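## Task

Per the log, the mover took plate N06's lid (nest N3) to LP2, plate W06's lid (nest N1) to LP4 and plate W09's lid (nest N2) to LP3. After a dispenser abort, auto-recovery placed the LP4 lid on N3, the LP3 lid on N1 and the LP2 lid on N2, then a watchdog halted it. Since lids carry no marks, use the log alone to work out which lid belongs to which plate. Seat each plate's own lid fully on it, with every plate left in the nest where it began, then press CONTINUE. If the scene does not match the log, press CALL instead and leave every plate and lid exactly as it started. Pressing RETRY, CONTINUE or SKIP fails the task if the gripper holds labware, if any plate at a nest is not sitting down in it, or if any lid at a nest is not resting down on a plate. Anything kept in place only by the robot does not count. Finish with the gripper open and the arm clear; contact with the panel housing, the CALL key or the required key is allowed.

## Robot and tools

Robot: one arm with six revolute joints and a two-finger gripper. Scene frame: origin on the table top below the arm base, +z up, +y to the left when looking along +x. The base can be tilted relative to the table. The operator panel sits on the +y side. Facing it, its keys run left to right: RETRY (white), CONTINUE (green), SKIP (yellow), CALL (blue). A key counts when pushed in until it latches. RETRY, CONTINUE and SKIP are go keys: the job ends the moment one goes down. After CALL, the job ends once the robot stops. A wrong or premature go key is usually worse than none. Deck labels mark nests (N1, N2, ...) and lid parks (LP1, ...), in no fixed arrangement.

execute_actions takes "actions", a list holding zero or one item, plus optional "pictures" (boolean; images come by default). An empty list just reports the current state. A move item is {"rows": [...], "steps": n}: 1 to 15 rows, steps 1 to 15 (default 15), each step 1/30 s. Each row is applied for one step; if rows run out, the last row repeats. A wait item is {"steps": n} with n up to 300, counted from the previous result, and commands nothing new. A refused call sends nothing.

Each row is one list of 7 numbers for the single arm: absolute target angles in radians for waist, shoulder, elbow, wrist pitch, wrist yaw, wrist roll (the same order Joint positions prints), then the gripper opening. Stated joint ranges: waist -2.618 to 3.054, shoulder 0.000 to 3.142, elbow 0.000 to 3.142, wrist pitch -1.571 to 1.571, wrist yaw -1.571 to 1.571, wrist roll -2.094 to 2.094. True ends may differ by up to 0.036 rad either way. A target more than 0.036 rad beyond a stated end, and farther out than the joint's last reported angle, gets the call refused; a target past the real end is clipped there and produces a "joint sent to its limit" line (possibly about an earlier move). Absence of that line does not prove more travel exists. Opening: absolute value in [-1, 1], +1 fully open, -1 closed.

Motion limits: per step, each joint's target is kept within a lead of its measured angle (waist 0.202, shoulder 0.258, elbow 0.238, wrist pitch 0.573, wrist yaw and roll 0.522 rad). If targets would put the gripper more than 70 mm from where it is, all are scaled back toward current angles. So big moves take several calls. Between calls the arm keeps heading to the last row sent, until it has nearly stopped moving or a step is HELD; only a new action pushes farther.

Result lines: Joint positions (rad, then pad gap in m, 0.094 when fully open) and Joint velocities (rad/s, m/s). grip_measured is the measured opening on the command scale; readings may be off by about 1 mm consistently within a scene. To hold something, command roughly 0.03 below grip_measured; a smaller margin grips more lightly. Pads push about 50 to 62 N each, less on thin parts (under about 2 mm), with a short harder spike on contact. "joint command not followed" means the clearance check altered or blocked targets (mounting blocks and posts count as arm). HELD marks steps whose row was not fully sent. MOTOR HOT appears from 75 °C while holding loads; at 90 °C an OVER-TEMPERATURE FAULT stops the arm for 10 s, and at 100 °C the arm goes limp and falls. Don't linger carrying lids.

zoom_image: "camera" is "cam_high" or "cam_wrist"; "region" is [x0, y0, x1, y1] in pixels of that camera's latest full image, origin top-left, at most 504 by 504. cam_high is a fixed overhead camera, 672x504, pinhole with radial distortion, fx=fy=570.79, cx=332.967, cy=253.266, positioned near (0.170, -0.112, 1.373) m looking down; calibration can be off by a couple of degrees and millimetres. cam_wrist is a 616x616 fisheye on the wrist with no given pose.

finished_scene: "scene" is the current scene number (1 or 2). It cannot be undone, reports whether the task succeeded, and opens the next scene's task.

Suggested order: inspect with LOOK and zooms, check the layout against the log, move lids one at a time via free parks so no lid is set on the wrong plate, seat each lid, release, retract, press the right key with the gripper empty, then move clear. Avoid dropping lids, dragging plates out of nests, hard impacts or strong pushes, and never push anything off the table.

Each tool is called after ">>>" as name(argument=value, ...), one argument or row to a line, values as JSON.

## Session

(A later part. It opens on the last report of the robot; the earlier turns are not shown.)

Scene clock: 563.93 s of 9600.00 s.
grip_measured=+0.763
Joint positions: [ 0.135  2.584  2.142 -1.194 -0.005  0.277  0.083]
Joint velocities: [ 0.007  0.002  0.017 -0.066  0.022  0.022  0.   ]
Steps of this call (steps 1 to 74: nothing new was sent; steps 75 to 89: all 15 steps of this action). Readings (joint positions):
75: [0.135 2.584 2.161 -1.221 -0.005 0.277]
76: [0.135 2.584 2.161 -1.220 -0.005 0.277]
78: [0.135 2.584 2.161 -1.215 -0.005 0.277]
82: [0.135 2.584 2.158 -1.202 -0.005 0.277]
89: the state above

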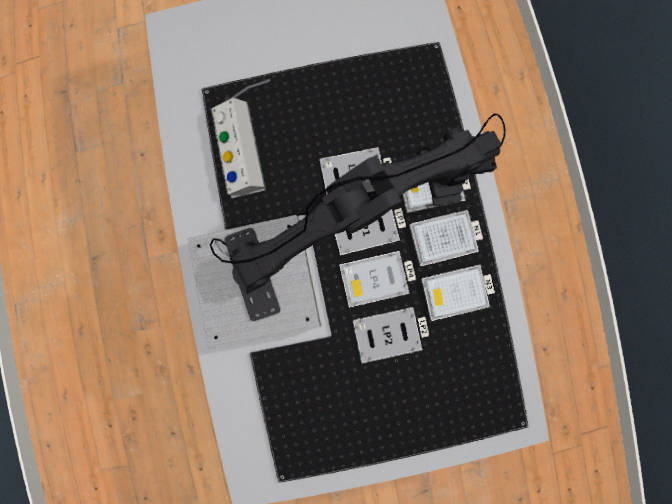

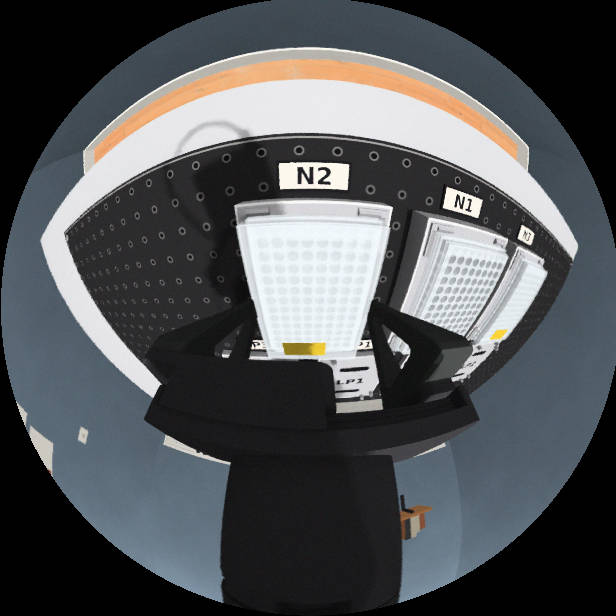

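>>> execute_actions(
  actions=[
    {"rows": [[0.131,2.58,2.135,-1.166,0.003,0.284,0.732],[0.131,2.58,2.134,-1.163,0.003,0.284,0.732],[0.131,2.58,2.132,-1.160,0.003,0.284,0.732],[0.131,2.58,2.130,-1.158,0.003,0.284,0.732],[0.131,2.58,2.128,-1.156,0.003,0.284,0.732],[0.131,2.58,2.126,-1.155,0.003,0.284,0.732],[0.131,2.58,2.124,-1.154,0.003,0.284,0.732],[0.131,2.58,2.122,-1.153,0.003,0.284,0.732],[0.131,2.58,2.120,-1.152,0.003,0.284,0.732],[0.131,2.58,2.118,-1.152,0.003,0.284,0.732],[0.131,2.58,2.116,-1.152,0.003,0.284,0.732],[0.131,2.58,2.114,-1.152,0.003,0.284,0.732]], "steps": 15},
  ],
)

>>> zoom_image(
  camera="cam_wrist",
  region=[190, 170, 430, 380],
)

Scene clock: 569.47 s of 9600.00 s.
grip_measured=+0.763
Joint positions: [ 0.135  2.584  2.124 -1.176 -0.005  0.277  0.083]
Joint velocities: [-0.002 -0.007 -0.002 -0.081 -0.095 -0.066 -0.   ]
Steps of this call (steps 1 to 15: the robot went on to your last target; steps 16 to 90: nothing new was sent; then 2.03 s passed at rest; steps 91 to 105: all 15 steps of this action). Readings (joint positions):
91: [0.135 2.584 2.142 -1.191 -0.005 0.277]
92: [0.135 2.584 2.142 -1.190 -0.005 0.277]
94: [0.135 2.584 2.142 -1.188 -0.005 0.277]
98: [0.135 2.584 2.135 -1.183 -0.005 0.277]
105: the state above

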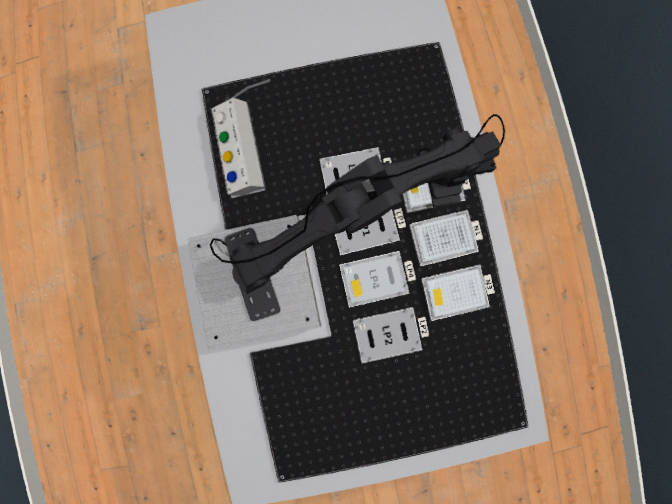

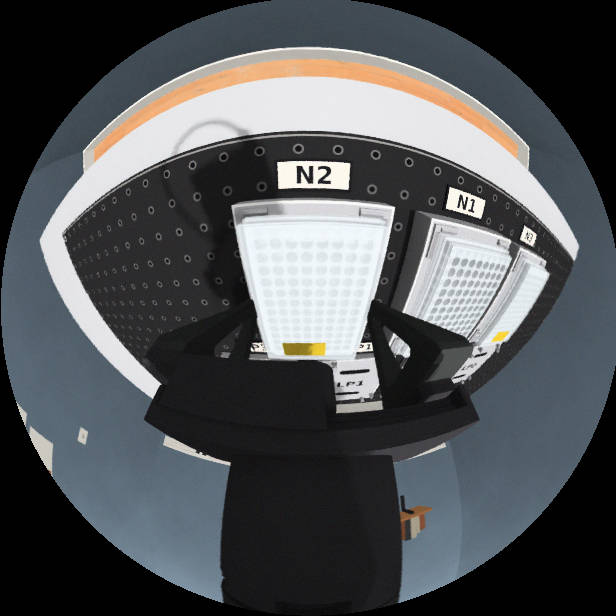

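Region (190, 170, 430, 380) of cam_wrist's 616x616 image, scaled by 2.100, with more detail than that image has; it fills the top 441 rows of this view, and the rest is white.

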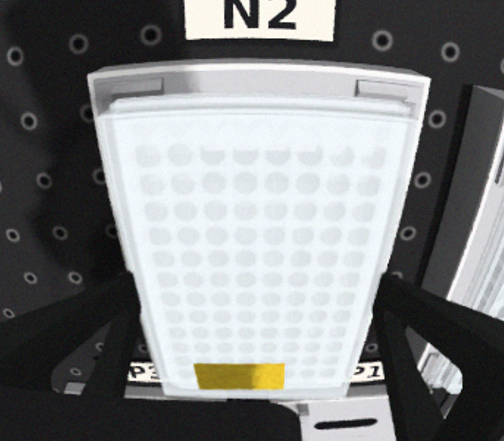

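>>> execute_actions(
  actions=[
    {"rows": [[0.131,2.58,2.116,-1.152,0.003,0.284,0.75],[0.131,2.58,2.116,-1.152,0.003,0.284,0.77],[0.131,2.58,2.116,-1.152,0.003,0.284,0.79],[0.131,2.58,2.116,-1.152,0.003,0.284,0.82],[0.131,2.58,2.116,-1.152,0.003,0.284,0.86],[0.131,2.58,2.116,-1.152,0.003,0.284,0.90],[0.131,2.58,2.116,-1.152,0.003,0.284,0.95],[0.131,2.58,2.116,-1.152,0.003,0.284,1.0]], "steps": 15},
  ],
)

>>> zoom_image(
  camera="cam_wrist",
  region=[190, 170, 430, 380],
)

Scene clock: 572.57 s of 9600.00 s.
grip_measured=+1.000
Joint positions: [ 0.135  2.584  2.124 -1.173 -0.004  0.278  0.094]
Joint velocities: [-0.012  0.022  0.002  0.007 -0.051  0.007  0.   ]
Steps of this call (steps 1 to 15: the robot went on to your last target; steps 16 to 78: nothing new was sent; steps 79 to 93: all 15 steps of this action). Readings (joint positions):
79: [0.135 2.584 2.124 -1.176 -0.005 0.277]
80: [0.135 2.584 2.124 -1.176 -0.005 0.277]
82: [0.135 2.584 2.124 -1.176 -0.005 0.278]
86: [0.135 2.584 2.124 -1.175 -0.004 0.278]
93: the state above

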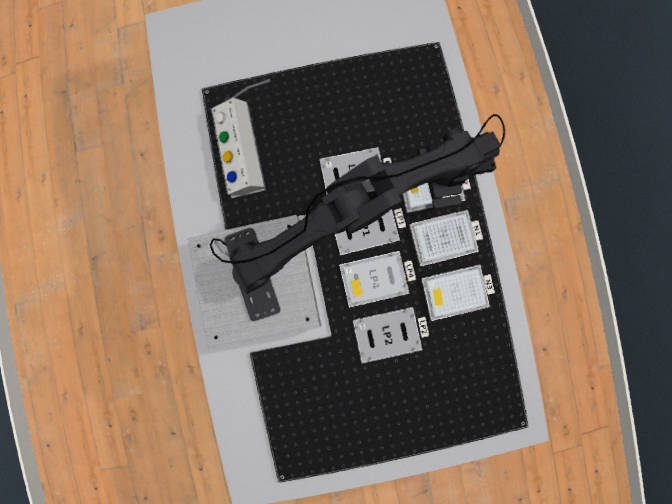

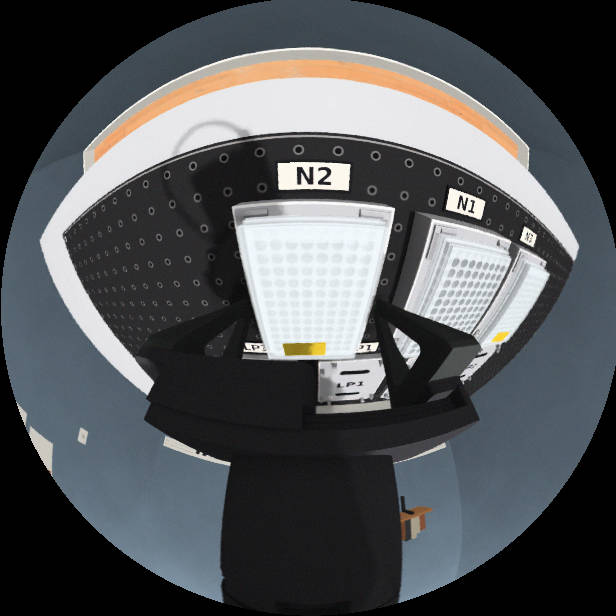

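Region (190, 170, 430, 380) of cam_wrist's 616x616 image, scaled by 2.100, with more detail than that image has; it fills the top 441 rows of this view, and the rest is white.

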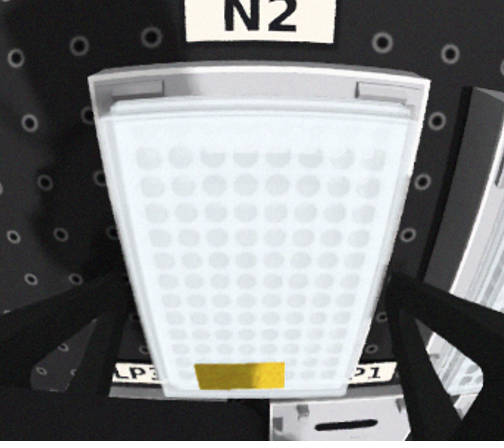

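>>> execute_actions(
  actions=[
    {"rows": [[0.131,2.58,2.145,-1.18,0.003,0.284,1.0],[0.131,2.58,2.155,-1.195,0.003,0.284,1.0],[0.131,2.58,2.165,-1.208,0.003,0.284,1.0],[0.131,2.58,2.175,-1.22,0.003,0.284,1.0],[0.131,2.58,2.183,-1.23,0.003,0.284,1.0],[0.131,2.58,2.189,-1.237,0.003,0.284,1.0],[0.131,2.58,2.192,-1.24,0.003,0.284,1.0],[0.131,2.58,2.192,-1.24,0.003,0.284,0.9],[0.131,2.58,2.192,-1.24,0.003,0.284,0.8],[0.131,2.58,2.192,-1.24,0.003,0.284,0.7],[0.131,2.58,2.192,-1.24,0.003,0.284,0.6],[0.131,2.58,2.192,-1.24,0.003,0.284,0.5],[0.131,2.58,2.192,-1.24,0.003,0.284,0.4]], "steps": 15},
  ],
  pictures=false,
)

Scene clock: 576.93 s of 9600.00 s.
grip_measured=+0.404
Joint positions: [ 0.135  2.584  2.168 -1.219 -0.004  0.278  0.066]
Joint velocities: [-0.022  0.002 -0.007 -0.007 -0.037 -0.037 -0.006]
Steps of this call (steps 1 to 15: the robot went on to your last target; steps 16 to 90: nothing new was sent; then 0.87 s passed at rest; steps 91 to 105: all 15 steps of this action). Readings (joint positions):
91: [0.135 2.584 2.124 -1.173 -0.004 0.278]
92: [0.135 2.584 2.124 -1.173 -0.004 0.278]
94: [0.135 2.584 2.130 -1.183 -0.004 0.278]
98: [0.135 2.584 2.161 -1.206 -0.004 0.278]
105: the state above

>>> execute_actions(
  actions=[
    {"rows": [[0.131,2.58,2.155,-1.20,0.003,0.284,0.4],[0.131,2.58,2.151,-1.195,0.003,0.284,0.4],[0.131,2.58,2.148,-1.19,0.003,0.284,0.4],[0.131,2.58,2.145,-1.186,0.003,0.284,0.4],[0.131,2.58,2.142,-1.182,0.003,0.284,0.4],[0.131,2.58,2.139,-1.179,0.003,0.284,0.4],[0.131,2.58,2.136,-1.176,0.003,0.284,0.4],[0.131,2.58,2.133,-1.174,0.003,0.284,0.4],[0.131,2.58,2.130,-1.172,0.003,0.284,0.4],[0.131,2.58,2.127,-1.171,0.003,0.284,0.4],[0.131,2.58,2.124,-1.170,0.003,0.284,0.4],[0.131,2.58,2.122,-1.170,0.003,0.284,0.4]], "steps": 15},
  ],
  pictures=false,
)

>>> execute_actions(
  actions=[],
)

Scene clock: 580.20 s of 9600.00 s.
grip_measured=+0.401
Joint positions: [ 0.135  2.584  2.137 -1.198 -0.004  0.278  0.066]
Joint velocities: [-0.012  0.017 -0.002  0.022 -0.037  0.066  0.   ]
Steps of this call (steps 1 to 15: the robot went on to your last target; steps 16 to 83: nothing new was sent; steps 84 to 98: all 15 steps of this action). Readings (joint positions):
84: [0.135 2.584 2.168 -1.223 -0.004 0.278]
85: [0.135 2.584 2.167 -1.222 -0.004 0.278]
87: [0.135 2.584 2.161 -1.216 -0.004 0.278]
91: [0.135 2.584 2.146 -1.206 -0.004 0.278]
98: the state above

Scene clock: 580.20 s of 9600.00 s.
grip_measured=+0.401
Joint positions: [ 0.135  2.584  2.137 -1.198 -0.004  0.278  0.066]
Joint velocities: [-0.012  0.017 -0.002  0.022 -0.037  0.066  0.   ]

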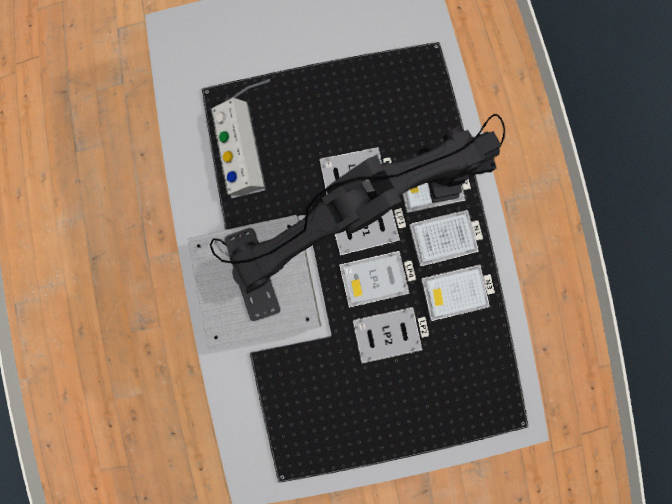

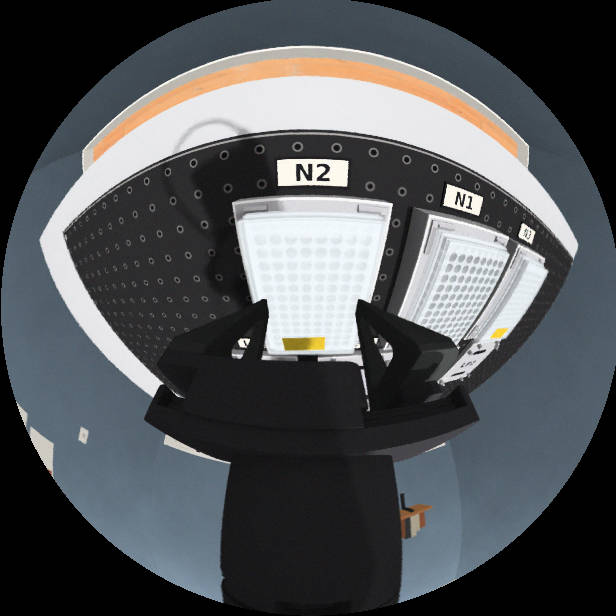

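>>> execute_actions(
  actions=[
    {"rows": [[0.131,2.574,2.165,-1.215,0.003,0.284,0.5],[0.131,2.568,2.195,-1.25,0.003,0.284,0.6],[0.131,2.562,2.225,-1.285,0.003,0.284,0.7],[0.131,2.556,2.255,-1.315,0.003,0.284,0.8],[0.131,2.55,2.278,-1.338,0.003,0.284,0.9],[0.1296,2.5489,2.2879,-1.3490,0.003,0.2826,1.0],[0.1256,2.5458,2.2817,-1.3458,0.003,0.2782,1.0],[0.1188,2.5405,2.2715,-1.3407,0.003,0.2711,1.0],[0.1095,2.5331,2.2572,-1.3335,0.003,0.2612,1.0],[0.0977,2.5238,2.2390,-1.3243,0.003,0.2487,1.0],[0.0835,2.5124,2.2170,-1.3133,0.003,0.2337,1.0],[0.0672,2.4992,2.1913,-1.3003,0.003,0.2163,1.0],[0.0488,2.4842,2.1620,-1.2856,0.003,0.1968,1.0],[0.0286,2.4675,2.1295,-1.2693,0.003,0.1754,1.0],[0.0068,2.4491,2.0938,-1.2513,0.003,0.1523,1.0]], "steps": 15},
  ],
  pictures=false,
)

>>> execute_actions(
  actions=[
    {"rows": [[-0.0164,2.4292,2.0551,-1.2319,0.003,0.1277,1.0],[-0.0407,2.4080,2.0138,-1.2111,0.003,0.1019,1.0],[-0.0658,2.3855,1.9701,-1.1891,0.003,0.0753,1.0],[-0.0915,2.3619,1.9242,-1.1660,0.003,0.0480,1.0],[-0.1175,2.3373,1.8764,-1.1420,0.003,0.0205,1.0],[-0.1435,2.3120,1.8270,-1.1171,0.003,-0.0070,1.0],[-0.1692,2.2859,1.7764,-1.0917,0.003,-0.0343,1.0],[-0.1943,2.2594,1.7248,-1.0657,0.003,-0.0609,1.0],[-0.2186,2.2325,1.6726,-1.0394,0.003,-0.0867,1.0],[-0.2418,2.2055,1.6200,-1.0130,0.003,-0.1113,1.0],[-0.2636,2.1785,1.5674,-0.9866,0.003,-0.1344,1.0],[-0.2838,2.1516,1.5152,-0.9603,0.003,-0.1558,1.0],[-0.3022,2.1251,1.4636,-0.9343,0.003,-0.1753,1.0],[-0.3185,2.0990,1.4130,-0.9089,0.003,-0.1927,1.0],[-0.3327,2.0737,1.3636,-0.8840,0.003,-0.2077,1.0]], "steps": 15},
  ],
  pictures=false,
)

>>> execute_actions(
  actions=[
    {"rows": [[-0.3445,2.0491,1.3158,-0.8600,0.003,-0.2202,1.0],[-0.3538,2.0255,1.2699,-0.8369,0.003,-0.2301,1.0],[-0.3606,2.0030,1.2262,-0.8149,0.003,-0.2372,1.0],[-0.3646,1.9818,1.1849,-0.7941,0.003,-0.2416,1.0],[-0.366,1.9619,1.1462,-0.7747,0.003,-0.243,1.0],[-0.366,1.9435,1.1105,-0.7567,0.003,-0.243,1.0],[-0.366,1.9268,1.0780,-0.7404,0.003,-0.243,1.0],[-0.366,1.9118,1.0487,-0.7257,0.003,-0.243,1.0],[-0.366,1.8986,1.0230,-0.7127,0.003,-0.243,1.0],[-0.366,1.8872,1.0010,-0.7017,0.003,-0.243,1.0],[-0.366,1.8779,0.9828,-0.6925,0.003,-0.243,1.0],[-0.366,1.8705,0.9685,-0.6853,0.003,-0.243,1.0],[-0.366,1.8652,0.9583,-0.6802,0.003,-0.243,1.0],[-0.366,1.8621,0.9521,-0.6770,0.003,-0.243,1.0],[-0.366,1.861,0.950,-0.676,0.003,-0.243,1.0]], "steps": 15},
  ],
  pictures=false,
)

>>> execute_actions(
  actions=[
    {"steps": 15},
  ],
)

Scene clock: 622.90 s of 9600.00 s.
grip_measured=+1.000
Joint positions: [ 0.072  2.503  2.159 -1.283 -0.003  0.22   0.094]
Joint velocities: [-0.545 -0.413 -0.93   0.256  0.007 -0.359  0.   ]
Steps of this call (steps 1 to 15: the robot went on to your last target; steps 16 to 90: nothing new was sent; then 39.20 s passed at rest; steps 91 to 105: all 15 steps of this action). Readings (joint positions):
91: [0.135 2.584 2.137 -1.199 -0.003 0.278]
92: [0.135 2.584 2.143 -1.207 -0.002 0.278]
94: [0.135 2.585 2.174 -1.237 -0.002 0.278]
98: [0.134 2.576 2.250 -1.285 -0.002 0.278]
105: the state above

Scene clock: 623.40 s of 9600.00 s.
grip_measured=+1.000
Joint positions: [-0.313  2.148  1.455 -1.001  0.004 -0.114  0.094]
Joint velocities: [-0.432 -0.803 -1.463  0.696  0.022 -0.549  0.   ]
Steps of this call (steps 1 to 15: all 15 steps of this action). Readings (joint positions):
1: [0.050 2.487 2.125 -1.276 -0.003 0.204]
2: [0.025 2.471 2.087 -1.265 -0.004 0.185]
4: [-0.031 2.435 2.003 -1.238 -0.003 0.144]
8: [-0.152 2.344 1.813 -1.162 -0.002 0.050]
15: the state above

Scene clock: 623.90 s of 9600.00 s.
grip_measured=+1.000
Joint positions: [-0.365  1.898  0.964 -0.744  0.005 -0.232  0.094]
Joint velocities: [-0.017 -0.12  -0.183  0.198 -0.007 -0.037  0.   ]
Steps of this call (steps 1 to 15: all 15 steps of this action). Readings (joint positions):
1: [-0.328 2.121 1.405 -0.977 0.004 -0.133]
2: [-0.340 2.096 1.356 -0.954 0.004 -0.151]
4: [-0.357 2.048 1.264 -0.909 0.005 -0.180]
8: [-0.365 1.971 1.107 -0.831 0.005 -0.213]
15: the state above

Scene clock: 624.40 s of 9600.00 s.
grip_measured=+1.000
Joint positions: [-0.365  1.893  0.957 -0.698  0.005 -0.236  0.094]
Joint velocities: [-0.007 -0.012  0.012  0.007  0.081 -0.051  0.   ]
Steps of this call (steps 1 to 15: the robot went on to your last target). Readings (joint positions):
1: [-0.365 1.896 0.959 -0.738 0.005 -0.232]
2: [-0.365 1.895 0.957 -0.732 0.005 -0.233]
4: [-0.365 1.894 0.957 -0.720 0.005 -0.234]
8: [-0.365 1.893 0.957 -0.705 0.005 -0.235]
15: the state above

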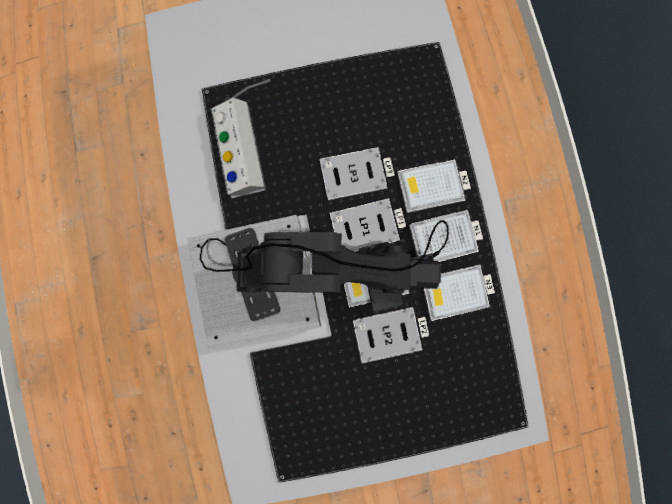

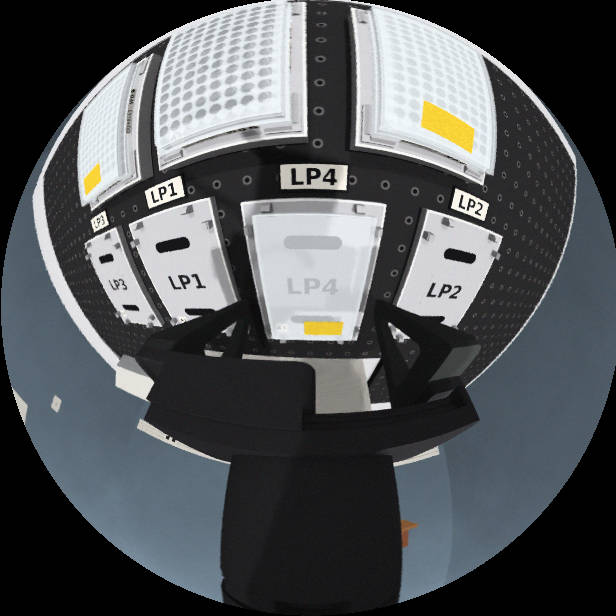

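>>> execute_actions(
  actions=[
    {"rows": [[-0.366,1.90,0.948,-0.668,0.003,-0.243,1.0],[-0.366,1.912,0.946,-0.658,0.003,-0.243,1.0],[-0.366,1.920,0.944,-0.648,0.003,-0.243,1.0],[-0.366,1.927,0.941,-0.638,0.003,-0.243,1.0],[-0.366,1.934,0.938,-0.628,0.003,-0.243,1.0],[-0.366,1.940,0.935,-0.618,0.003,-0.243,1.0],[-0.366,1.946,0.932,-0.609,0.003,-0.243,1.0],[-0.366,1.951,0.929,-0.601,0.003,-0.243,1.0],[-0.366,1.956,0.927,-0.594,0.003,-0.243,1.0],[-0.366,1.960,0.925,-0.588,0.003,-0.243,1.0],[-0.366,1.963,0.923,-0.583,0.003,-0.243,1.0],[-0.366,1.965,0.922,-0.580,0.003,-0.243,1.0],[-0.366,1.967,0.921,-0.578,0.003,-0.243,1.0],[-0.366,1.968,0.920,-0.576,0.003,-0.243,1.0]], "steps": 15},
  ],
  pictures=false,
)

>>> execute_actions(
  actions=[
    {"steps": 15},
  ],
)

>>> zoom_image(
  camera="cam_wrist",
  region=[190, 170, 430, 380],
)

Scene clock: 630.37 s of 9600.00 s.
grip_measured=+1.000
Joint positions: [-0.365  1.958  0.928 -0.614  0.005 -0.236  0.094]
Joint velocities: [-0.007  0.017 -0.012  0.051 -0.007 -0.037  0.   ]
Steps of this call (steps 1 to 15: the robot went on to your last target; steps 16 to 90: nothing new was sent; then 2.47 s passed at rest; steps 91 to 105: all 15 steps of this action). Readings (joint positions):
91: [-0.365 1.893 0.957 -0.696 0.005 -0.236]
92: [-0.365 1.893 0.957 -0.694 0.005 -0.236]
94: [-0.365 1.897 0.957 -0.684 0.005 -0.236]
98: [-0.365 1.925 0.949 -0.650 0.005 -0.236]
105: the state above

Scene clock: 630.87 s of 9600.00 s.
grip_measured=+1.000
Joint positions: [-0.365  1.959  0.928 -0.597  0.005 -0.236  0.094]
Joint velocities: [-0.007 -0.002 -0.022 -0.081 -0.022 -0.037  0.   ]
Steps of this call (steps 1 to 15: the robot went on to your last target). Readings (joint positions):
1: [-0.365 1.959 0.928 -0.611 0.005 -0.236]
2: [-0.365 1.959 0.928 -0.609 0.005 -0.236]
4: [-0.365 1.959 0.928 -0.604 0.005 -0.236]
8: [-0.365 1.959 0.928 -0.599 0.005 -0.236]
15: the state above

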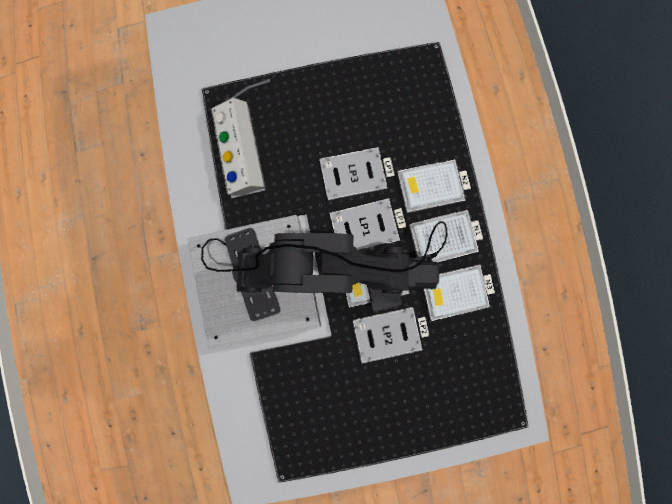

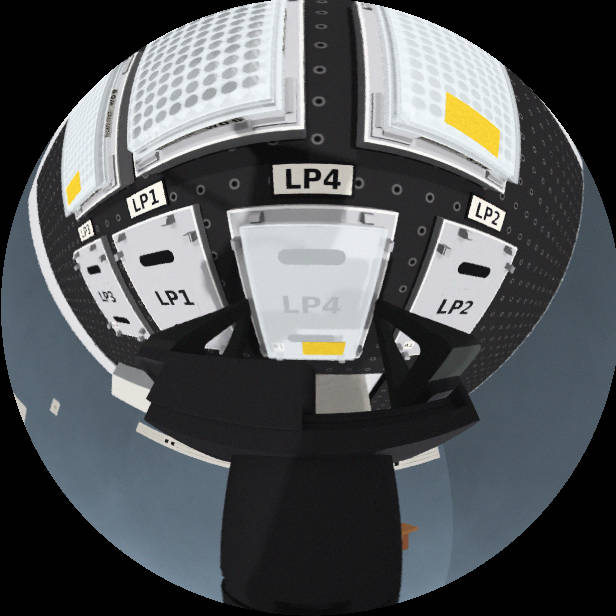

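Region (190, 170, 430, 380) of cam_wrist's 616x616 image, scaled by 2.100, with more detail than that image has; it fills the top 441 rows of this view, and the rest is white.

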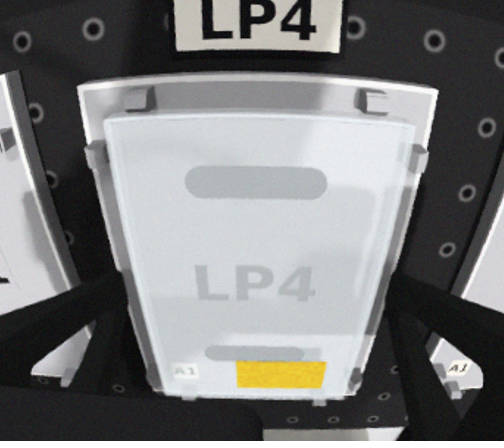

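>>> execute_actions(
  actions=[
    {"rows": [[-0.366,1.975,0.920,-0.576,0.003,-0.243,1.0],[-0.366,1.982,0.920,-0.576,0.003,-0.243,1.0],[-0.366,1.984,0.920,-0.576,0.003,-0.243,1.0],[-0.366,1.978,0.920,-0.576,0.003,-0.243,1.0],[-0.366,1.975,0.920,-0.576,0.003,-0.243,1.0]], "steps": 12},
  ],
)

>>> zoom_image(
  camera="cam_wrist",
  region=[190, 170, 430, 380],
)

Scene clock: 638.73 s of 9600.00 s.
grip_measured=+1.000
Joint positions: [-0.365  1.964  0.928 -0.595  0.005 -0.236  0.094]
Joint velocities: [ 0.007 -0.007  0.017 -0.051 -0.022  0.066  0.   ]
Steps of this call (steps 1 to 15: the robot went on to your last target; steps 16 to 90: nothing new was sent; then 4.47 s passed at rest; steps 91 to 102: all 12 steps of this action). Readings (joint positions):
91: [-0.365 1.959 0.928 -0.597 0.005 -0.236]
92: [-0.365 1.959 0.928 -0.597 0.005 -0.236]
94: [-0.365 1.961 0.928 -0.596 0.005 -0.236]
98: [-0.365 1.964 0.928 -0.595 0.005 -0.236]
102: the state above

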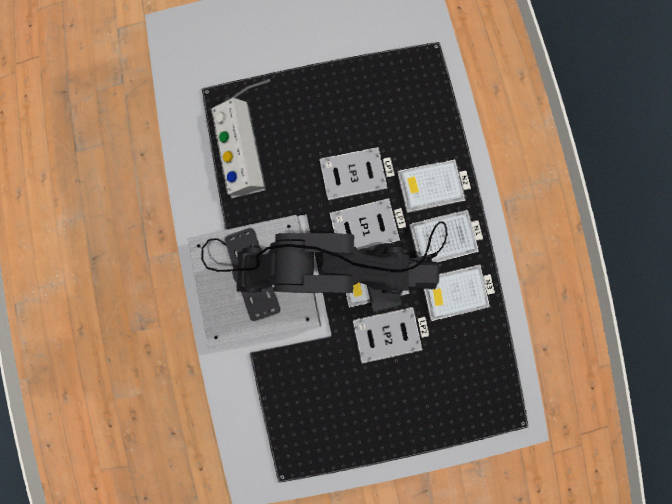

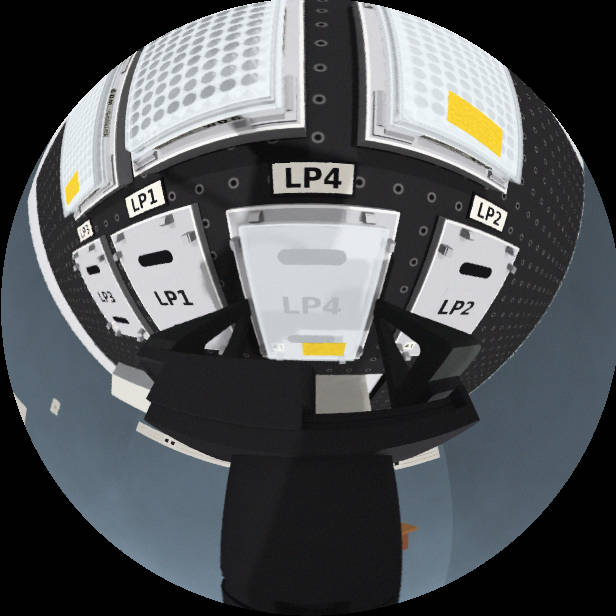

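Region (190, 170, 430, 380) of cam_wrist's 616x616 image, scaled by 2.100, with more detail than that image has; it fills the top 441 rows of this view, and the rest is white.

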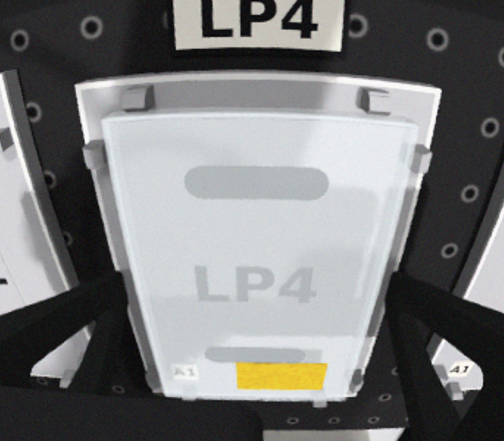

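>>> execute_actions(
  actions=[
    {"rows": [[-0.366,1.980,0.920,-0.576,0.003,-0.243,1.0],[-0.366,1.987,0.920,-0.576,0.003,-0.243,1.0],[-0.366,1.988,0.920,-0.576,0.003,-0.243,1.0],[-0.366,1.981,0.920,-0.576,0.003,-0.243,1.0],[-0.366,1.978,0.920,-0.576,0.003,-0.243,1.0]], "steps": 10},
  ],
)

>>> zoom_image(
  camera="cam_wrist",
  region=[190, 170, 430, 380],
)

Scene clock: 641.20 s of 9600.00 s.
grip_measured=+1.000
Joint positions: [-0.365  1.964  0.928 -0.595  0.005 -0.236  0.094]
Joint velocities: [ 0.002 -0.007  0.017 -0.066  0.007 -0.037  0.   ]
Steps of this call (steps 1 to 15: the robot went on to your last target; steps 16 to 64: nothing new was sent; steps 65 to 74: all 10 steps of this action). Readings (joint positions):
65: [-0.365 1.964 0.928 -0.595 0.005 -0.236]
66: [-0.365 1.964 0.928 -0.595 0.005 -0.236]
68: [-0.365 1.964 0.928 -0.595 0.005 -0.236]
72: [-0.365 1.964 0.928 -0.595 0.005 -0.236]
74: the state above

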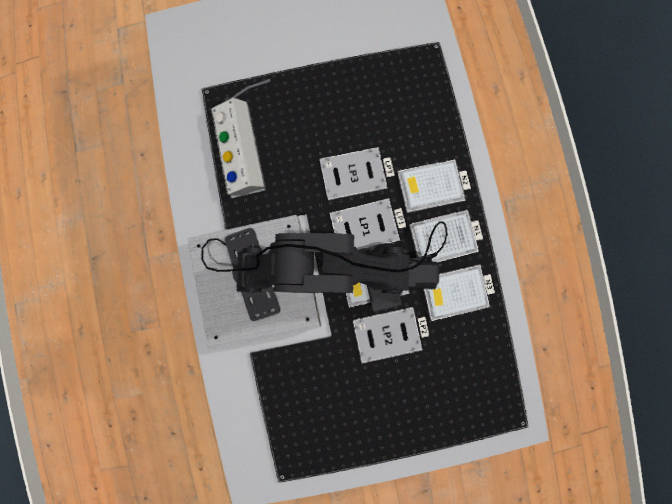

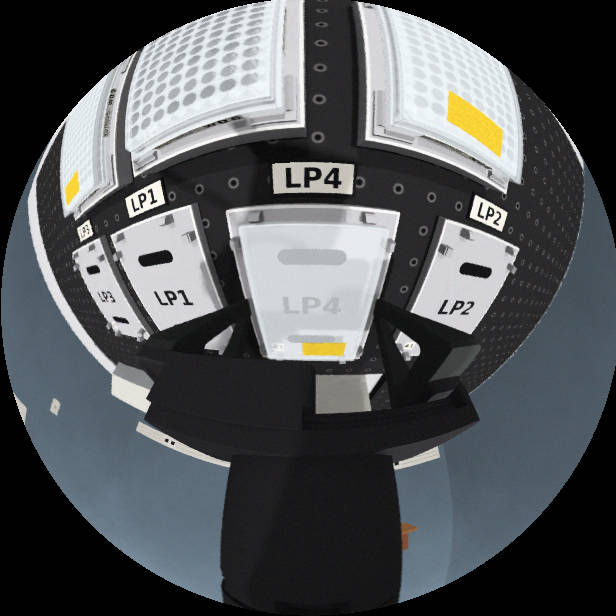

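Region (190, 170, 430, 380) of cam_wrist's 616x616 image, scaled by 2.100, with more detail than that image has; it fills the top 441 rows of this view, and the rest is white.

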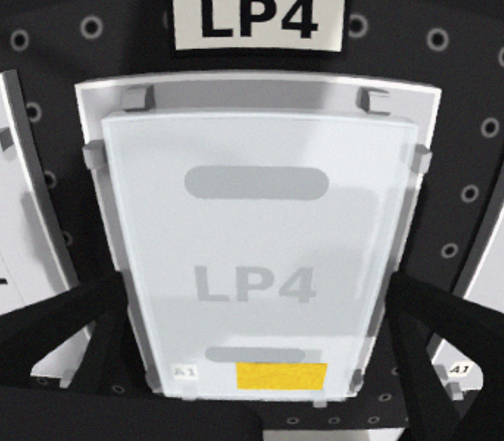

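>>> execute_actions(
  actions=[
    {"rows": [[-0.366,1.982,0.920,-0.576,0.003,-0.243,1.0],[-0.366,1.988,0.920,-0.576,0.003,-0.243,1.0],[-0.366,1.991,0.920,-0.576,0.003,-0.243,1.0],[-0.366,1.983,0.920,-0.576,0.003,-0.243,1.0],[-0.366,1.978,0.920,-0.576,0.003,-0.243,1.0]], "steps": 10},
  ],
)

>>> zoom_image(
  camera="cam_wrist",
  region=[190, 170, 430, 380],
)

Scene clock: 643.37 s of 9600.00 s.
grip_measured=+1.000
Joint positions: [-0.365  1.969  0.928 -0.594  0.005 -0.236  0.094]
Joint velocities: [-0.002 -0.012 -0.002  0.022 -0.051 -0.11   0.   ]
Steps of this call (steps 1 to 15: the robot went on to your last target; steps 16 to 55: nothing new was sent; steps 56 to 65: all 10 steps of this action). Readings (joint positions):
56: [-0.365 1.964 0.928 -0.595 0.005 -0.236]
57: [-0.365 1.964 0.928 -0.595 0.005 -0.236]
59: [-0.365 1.967 0.928 -0.594 0.005 -0.236]
63: [-0.365 1.969 0.928 -0.594 0.005 -0.236]
65: the state above

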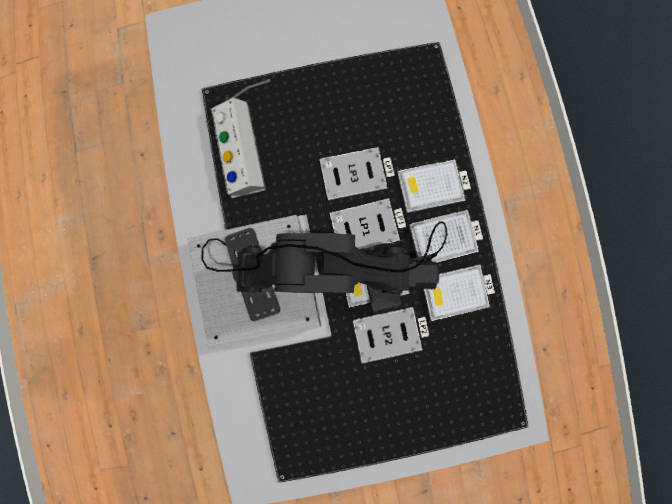

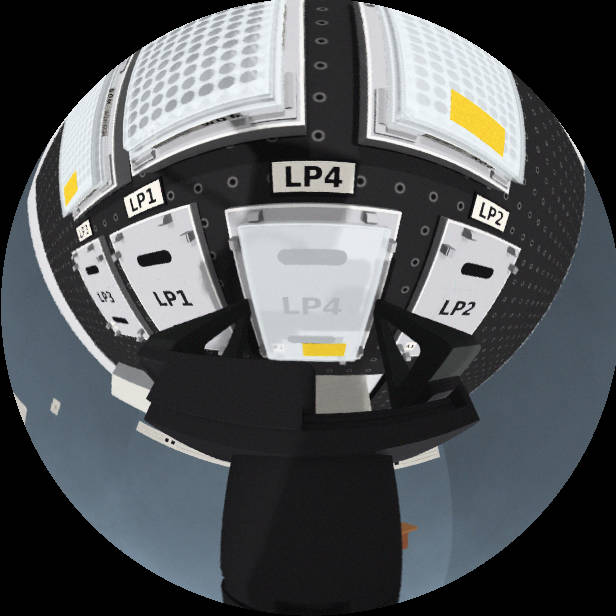

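Region (190, 170, 430, 380) of cam_wrist's 616x616 image, scaled by 2.100, with more detail than that image has; it fills the top 441 rows of this view, and the rest is white.

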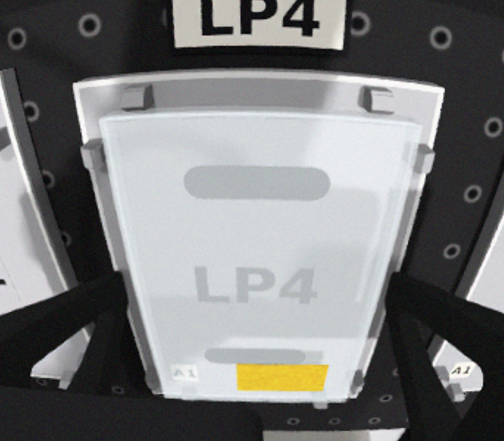

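>>> execute_actions(
  actions=[
    {"rows": [[-0.366,1.978,0.920,-0.576,0.003,-0.243,0.95],[-0.366,1.978,0.920,-0.576,0.003,-0.243,0.90],[-0.366,1.978,0.920,-0.576,0.003,-0.243,0.86],[-0.366,1.978,0.920,-0.576,0.003,-0.243,0.83],[-0.366,1.978,0.920,-0.576,0.003,-0.243,0.80],[-0.366,1.978,0.920,-0.576,0.003,-0.243,0.785],[-0.366,1.978,0.920,-0.576,0.003,-0.243,0.77],[-0.366,1.978,0.920,-0.576,0.003,-0.243,0.76],[-0.366,1.978,0.920,-0.576,0.003,-0.243,0.75],[-0.366,1.978,0.920,-0.576,0.003,-0.243,0.74],[-0.366,1.978,0.920,-0.576,0.003,-0.243,0.732]], "steps": 15},
  ],
)

>>> zoom_image(
  camera="cam_wrist",
  region=[190, 170, 430, 380],
)

Scene clock: 647.00 s of 9600.00 s.
grip_measured=+0.771
Joint positions: [-0.365  1.969  0.928 -0.594  0.005 -0.236  0.083]
Joint velocities: [-0.002 -0.007  0.012  0.051 -0.037 -0.022  0.   ]
Steps of this call (steps 1 to 15: the robot went on to your last target; steps 16 to 90: nothing new was sent; then 0.13 s passed at rest; steps 91 to 105: all 15 steps of this action). Readings (joint positions):
91: [-0.365 1.969 0.928 -0.594 0.005 -0.236]
92: [-0.365 1.969 0.928 -0.594 0.005 -0.236]
94: [-0.365 1.969 0.928 -0.594 0.005 -0.236]
98: [-0.365 1.969 0.928 -0.594 0.005 -0.236]
105: the state above

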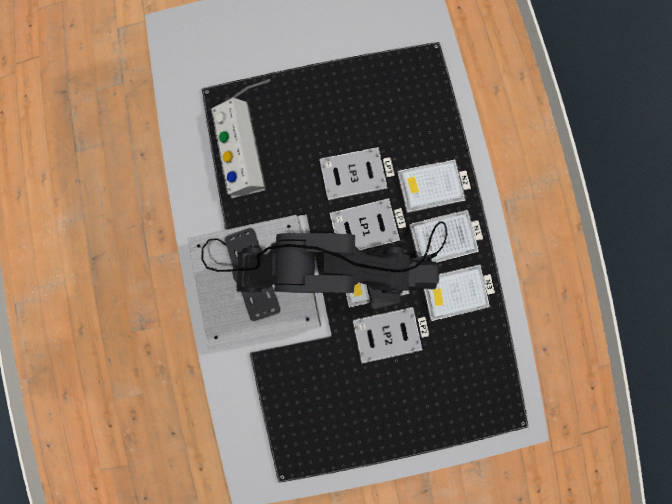

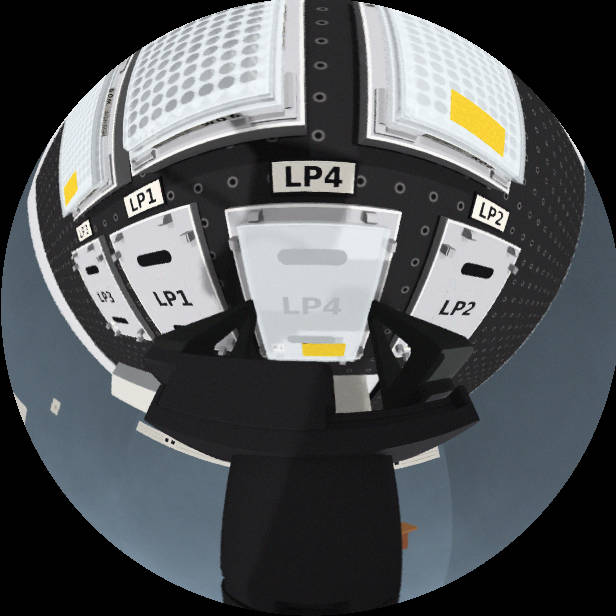

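Region (190, 170, 430, 380) of cam_wrist's 616x616 image, scaled by 2.100, with more detail than that image has; it fills the top 441 rows of this view, and the rest is white.

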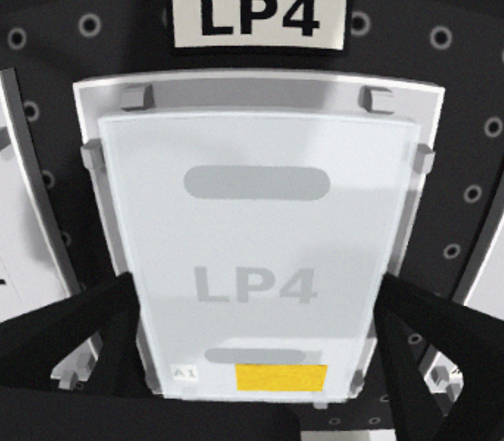

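>>> execute_actions(
  actions=[
    {"rows": [[-0.366,1.9330,0.9533,-0.6222,0.003,-0.243,0.735],[-0.366,1.9300,0.9544,-0.6330,0.003,-0.243,0.735],[-0.366,1.9251,0.9561,-0.6459,0.003,-0.243,0.735],[-0.366,1.9186,0.9584,-0.6606,0.003,-0.243,0.735],[-0.366,1.9106,0.9615,-0.6766,0.003,-0.243,0.735],[-0.366,1.9016,0.9652,-0.6934,0.003,-0.243,0.735],[-0.366,1.8916,0.9695,-0.7107,0.003,-0.243,0.735],[-0.366,1.8812,0.9743,-0.7277,0.003,-0.243,0.735],[-0.366,1.8707,0.9795,-0.7440,0.003,-0.243,0.735],[-0.366,1.8604,0.9850,-0.7591,0.003,-0.243,0.735],[-0.366,1.8506,0.9905,-0.7726,0.003,-0.243,0.735],[-0.366,1.8416,0.9960,-0.7839,0.003,-0.243,0.735],[-0.366,1.8335,1.0010,-0.7929,0.003,-0.243,0.735],[-0.366,1.8267,1.0056,-0.7992,0.003,-0.243,0.735],[-0.366,1.8212,1.0093,-0.8026,0.003,-0.243,0.735]], "steps": 15},
  ],
)

Scene clock: 698.03 s of 9600.00 s.
grip_measured=+0.771
Joint positions: [-0.365  1.863  0.977 -0.745  0.005 -0.238  0.083]
Joint velocities: [-0.017 -0.222  0.159 -0.3    0.007 -0.007  0.   ]
Steps of this call (steps 1 to 15: the robot went on to your last target; steps 16 to 90: nothing new was sent; then 47.53 s passed at rest; steps 91 to 105: all 15 steps of this action). Readings (joint positions):
91: [-0.365 1.969 0.928 -0.595 0.005 -0.236]
92: [-0.365 1.969 0.928 -0.597 0.005 -0.237]
94: [-0.365 1.965 0.929 -0.601 0.005 -0.238]
98: [-0.365 1.935 0.941 -0.647 0.005 -0.238]
105: the state above

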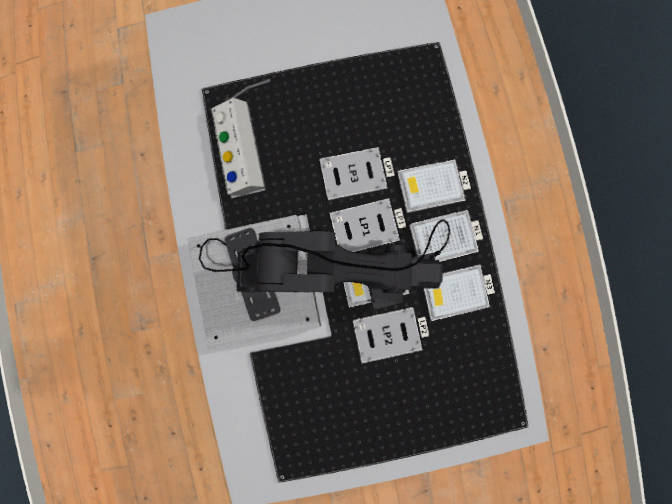

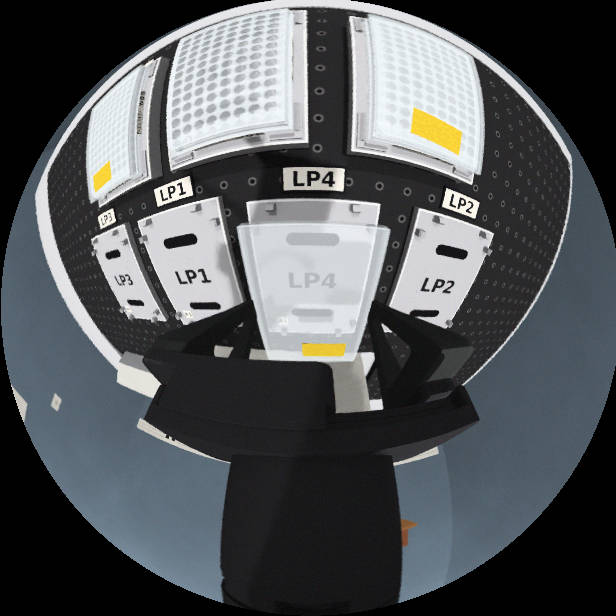

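Lid lifted cleanly. Transfer to N1 hover.

>>> execute_actions(
  actions=[
    {"rows": [[-0.3657,1.8610,1.0110,-0.8007,0.003,-0.2427,0.735],[-0.3646,1.8640,1.0161,-0.8029,0.003,-0.2417,0.735],[-0.3629,1.8689,1.0246,-0.8065,0.003,-0.2400,0.735],[-0.3605,1.8758,1.0365,-0.8115,0.003,-0.2377,0.735],[-0.3575,1.8846,1.0516,-0.8179,0.003,-0.2347,0.735],[-0.3538,1.8952,1.0698,-0.8256,0.003,-0.2311,0.735],[-0.3496,1.9076,1.0911,-0.8346,0.003,-0.2269,0.735],[-0.3447,1.9217,1.1154,-0.8449,0.003,-0.2222,0.735],[-0.3393,1.9374,1.1424,-0.8563,0.003,-0.2169,0.735],[-0.3333,1.9546,1.1720,-0.8688,0.003,-0.2111,0.735],[-0.3269,1.9732,1.2040,-0.8824,0.003,-0.2048,0.735],[-0.3200,1.9931,1.2382,-0.8969,0.003,-0.1981,0.735],[-0.3128,2.0142,1.2745,-0.9122,0.003,-0.1910,0.735],[-0.3051,2.0364,1.3125,-0.9283,0.003,-0.1835,0.735],[-0.2972,2.0594,1.3521,-0.9451,0.003,-0.1757,0.735]], "steps": 15},
  ],
  pictures=false,
)

>>> execute_actions(
  actions=[
    {"rows": [[-0.2890,2.0832,1.3930,-0.9624,0.003,-0.1677,0.735],[-0.2805,2.1076,1.4350,-0.9801,0.003,-0.1594,0.735],[-0.2719,2.1325,1.4778,-0.9982,0.003,-0.1511,0.735],[-0.2632,2.1577,1.5211,-1.0166,0.003,-0.1426,0.735],[-0.2545,2.1830,1.5647,-1.0350,0.003,-0.1340,0.735],[-0.2458,2.2083,1.6082,-1.0534,0.003,-0.1254,0.735],[-0.2371,2.2335,1.6515,-1.0718,0.003,-0.1169,0.735],[-0.2285,2.2584,1.6943,-1.0899,0.003,-0.1086,0.735],[-0.2200,2.2828,1.7363,-1.1076,0.003,-0.1003,0.735],[-0.2118,2.3066,1.7772,-1.1249,0.003,-0.0923,0.735],[-0.2039,2.3296,1.8168,-1.1417,0.003,-0.0845,0.735],[-0.1962,2.3518,1.8548,-1.1578,0.003,-0.0770,0.735],[-0.1890,2.3729,1.8911,-1.1731,0.003,-0.0699,0.735],[-0.1821,2.3928,1.9253,-1.1876,0.003,-0.0632,0.735],[-0.1757,2.4114,1.9573,-1.2012,0.003,-0.0569,0.735]], "steps": 15},
  ],
  pictures=false,
)

>>> execute_actions(
  actions=[
    {"rows": [[-0.1697,2.4286,1.9869,-1.2137,0.003,-0.0511,0.735],[-0.1643,2.4443,2.0139,-1.2251,0.003,-0.0458,0.735],[-0.1594,2.4584,2.0382,-1.2354,0.003,-0.0411,0.735],[-0.1552,2.4708,2.0595,-1.2444,0.003,-0.0369,0.735],[-0.1515,2.4814,2.0777,-1.2521,0.003,-0.0333,0.735],[-0.1485,2.4902,2.0928,-1.2585,0.003,-0.0303,0.735],[-0.1461,2.4971,2.1046,-1.2635,0.003,-0.0280,0.735],[-0.1444,2.5020,2.1132,-1.2671,0.003,-0.0263,0.735],[-0.1433,2.5050,2.1183,-1.2693,0.003,-0.0253,0.735],[-0.143,2.506,2.12,-1.27,0.003,-0.025,0.735]], "steps": 15},
  ],
  pictures=false,
)

>>> execute_actions(
  actions=[
    {"steps": 12},
  ],
)

>>> zoom_image(
  camera="cam_wrist",
  region=[190, 170, 430, 380],
)

Scene clock: 707.67 s of 9600.00 s.
grip_measured=+0.771
Joint positions: [-0.321  2.013  1.264 -0.882  0.005 -0.207  0.083]
Joint velocities: [ 0.237  0.628  1.101 -0.344  0.007  0.168 -0.001]
Steps of this call (steps 1 to 30: the robot went on to your last target; steps 31 to 90: nothing new was sent; then 6.13 s passed at rest; steps 91 to 105: all 15 steps of this action). Readings (joint positions):
91: [-0.365 1.847 0.988 -0.786 0.005 -0.238]
92: [-0.365 1.847 0.988 -0.786 0.005 -0.238]
94: [-0.365 1.851 0.994 -0.792 0.005 -0.238]
98: [-0.362 1.889 1.050 -0.814 0.005 -0.236]
105: the state above

Scene clock: 708.17 s of 9600.00 s.
grip_measured=+0.771
Joint positions: [-0.195  2.373  1.878 -1.112  0.005 -0.094  0.083]
Joint velocities: [ 0.188  0.589  0.989 -0.432 -0.037  0.198  0.001]
Steps of this call (steps 1 to 15: all 15 steps of this action). Readings (joint positions):
1: [-0.313 2.035 1.303 -0.894 0.005 -0.200]
2: [-0.305 2.058 1.344 -0.907 0.005 -0.194]
4: [-0.288 2.107 1.429 -0.936 0.005 -0.180]
8: [-0.253 2.209 1.602 -0.999 0.005 -0.148]
15: the state above

Scene clock: 708.67 s of 9600.00 s.
grip_measured=+0.771
Joint positions: [-0.147  2.502  2.091 -1.242  0.005 -0.035  0.083]
Joint velocities: [-0.007  0.007  0.022 -0.037  0.051  0.022 -0.001]
Steps of this call (steps 1 to 15: all 15 steps of this action). Readings (joint positions):
1: [-0.188 2.393 1.911 -1.127 0.005 -0.087]
2: [-0.181 2.411 1.942 -1.141 0.005 -0.080]
4: [-0.169 2.443 1.995 -1.167 0.005 -0.068]
8: [-0.152 2.487 2.067 -1.208 0.005 -0.049]
15: the state above

Scene clock: 709.07 s of 9600.00 s.
grip_measured=+0.771
Joint positions: [-0.147  2.502  2.092 -1.252  0.005 -0.032  0.083]
Joint velocities: [ 0.007  0.002  0.007 -0.066  0.007 -0.095  0.001]
Steps of this call (steps 1 to 12: the robot went on to your last target). Readings (joint positions):
1: [-0.147 2.502 2.092 -1.245 0.005 -0.035]
2: [-0.147 2.502 2.092 -1.247 0.005 -0.034]
4: [-0.147 2.502 2.092 -1.249 0.005 -0.033]
8: [-0.147 2.502 2.092 -1.252 0.005 -0.032]
12: the state above

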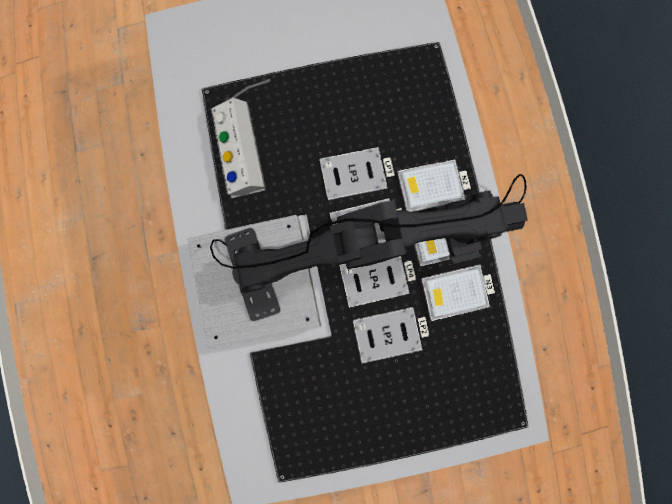

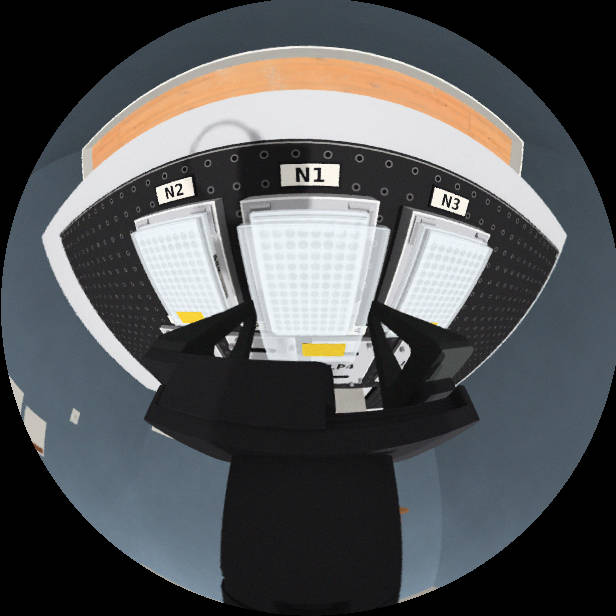

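Region (190, 170, 430, 380) of cam_wrist's 616x616 image, scaled by 2.100, with more detail than that image has; it fills the top 441 rows of this view, and the rest is white.

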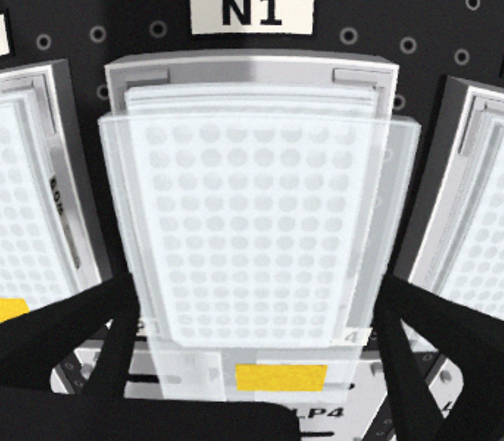

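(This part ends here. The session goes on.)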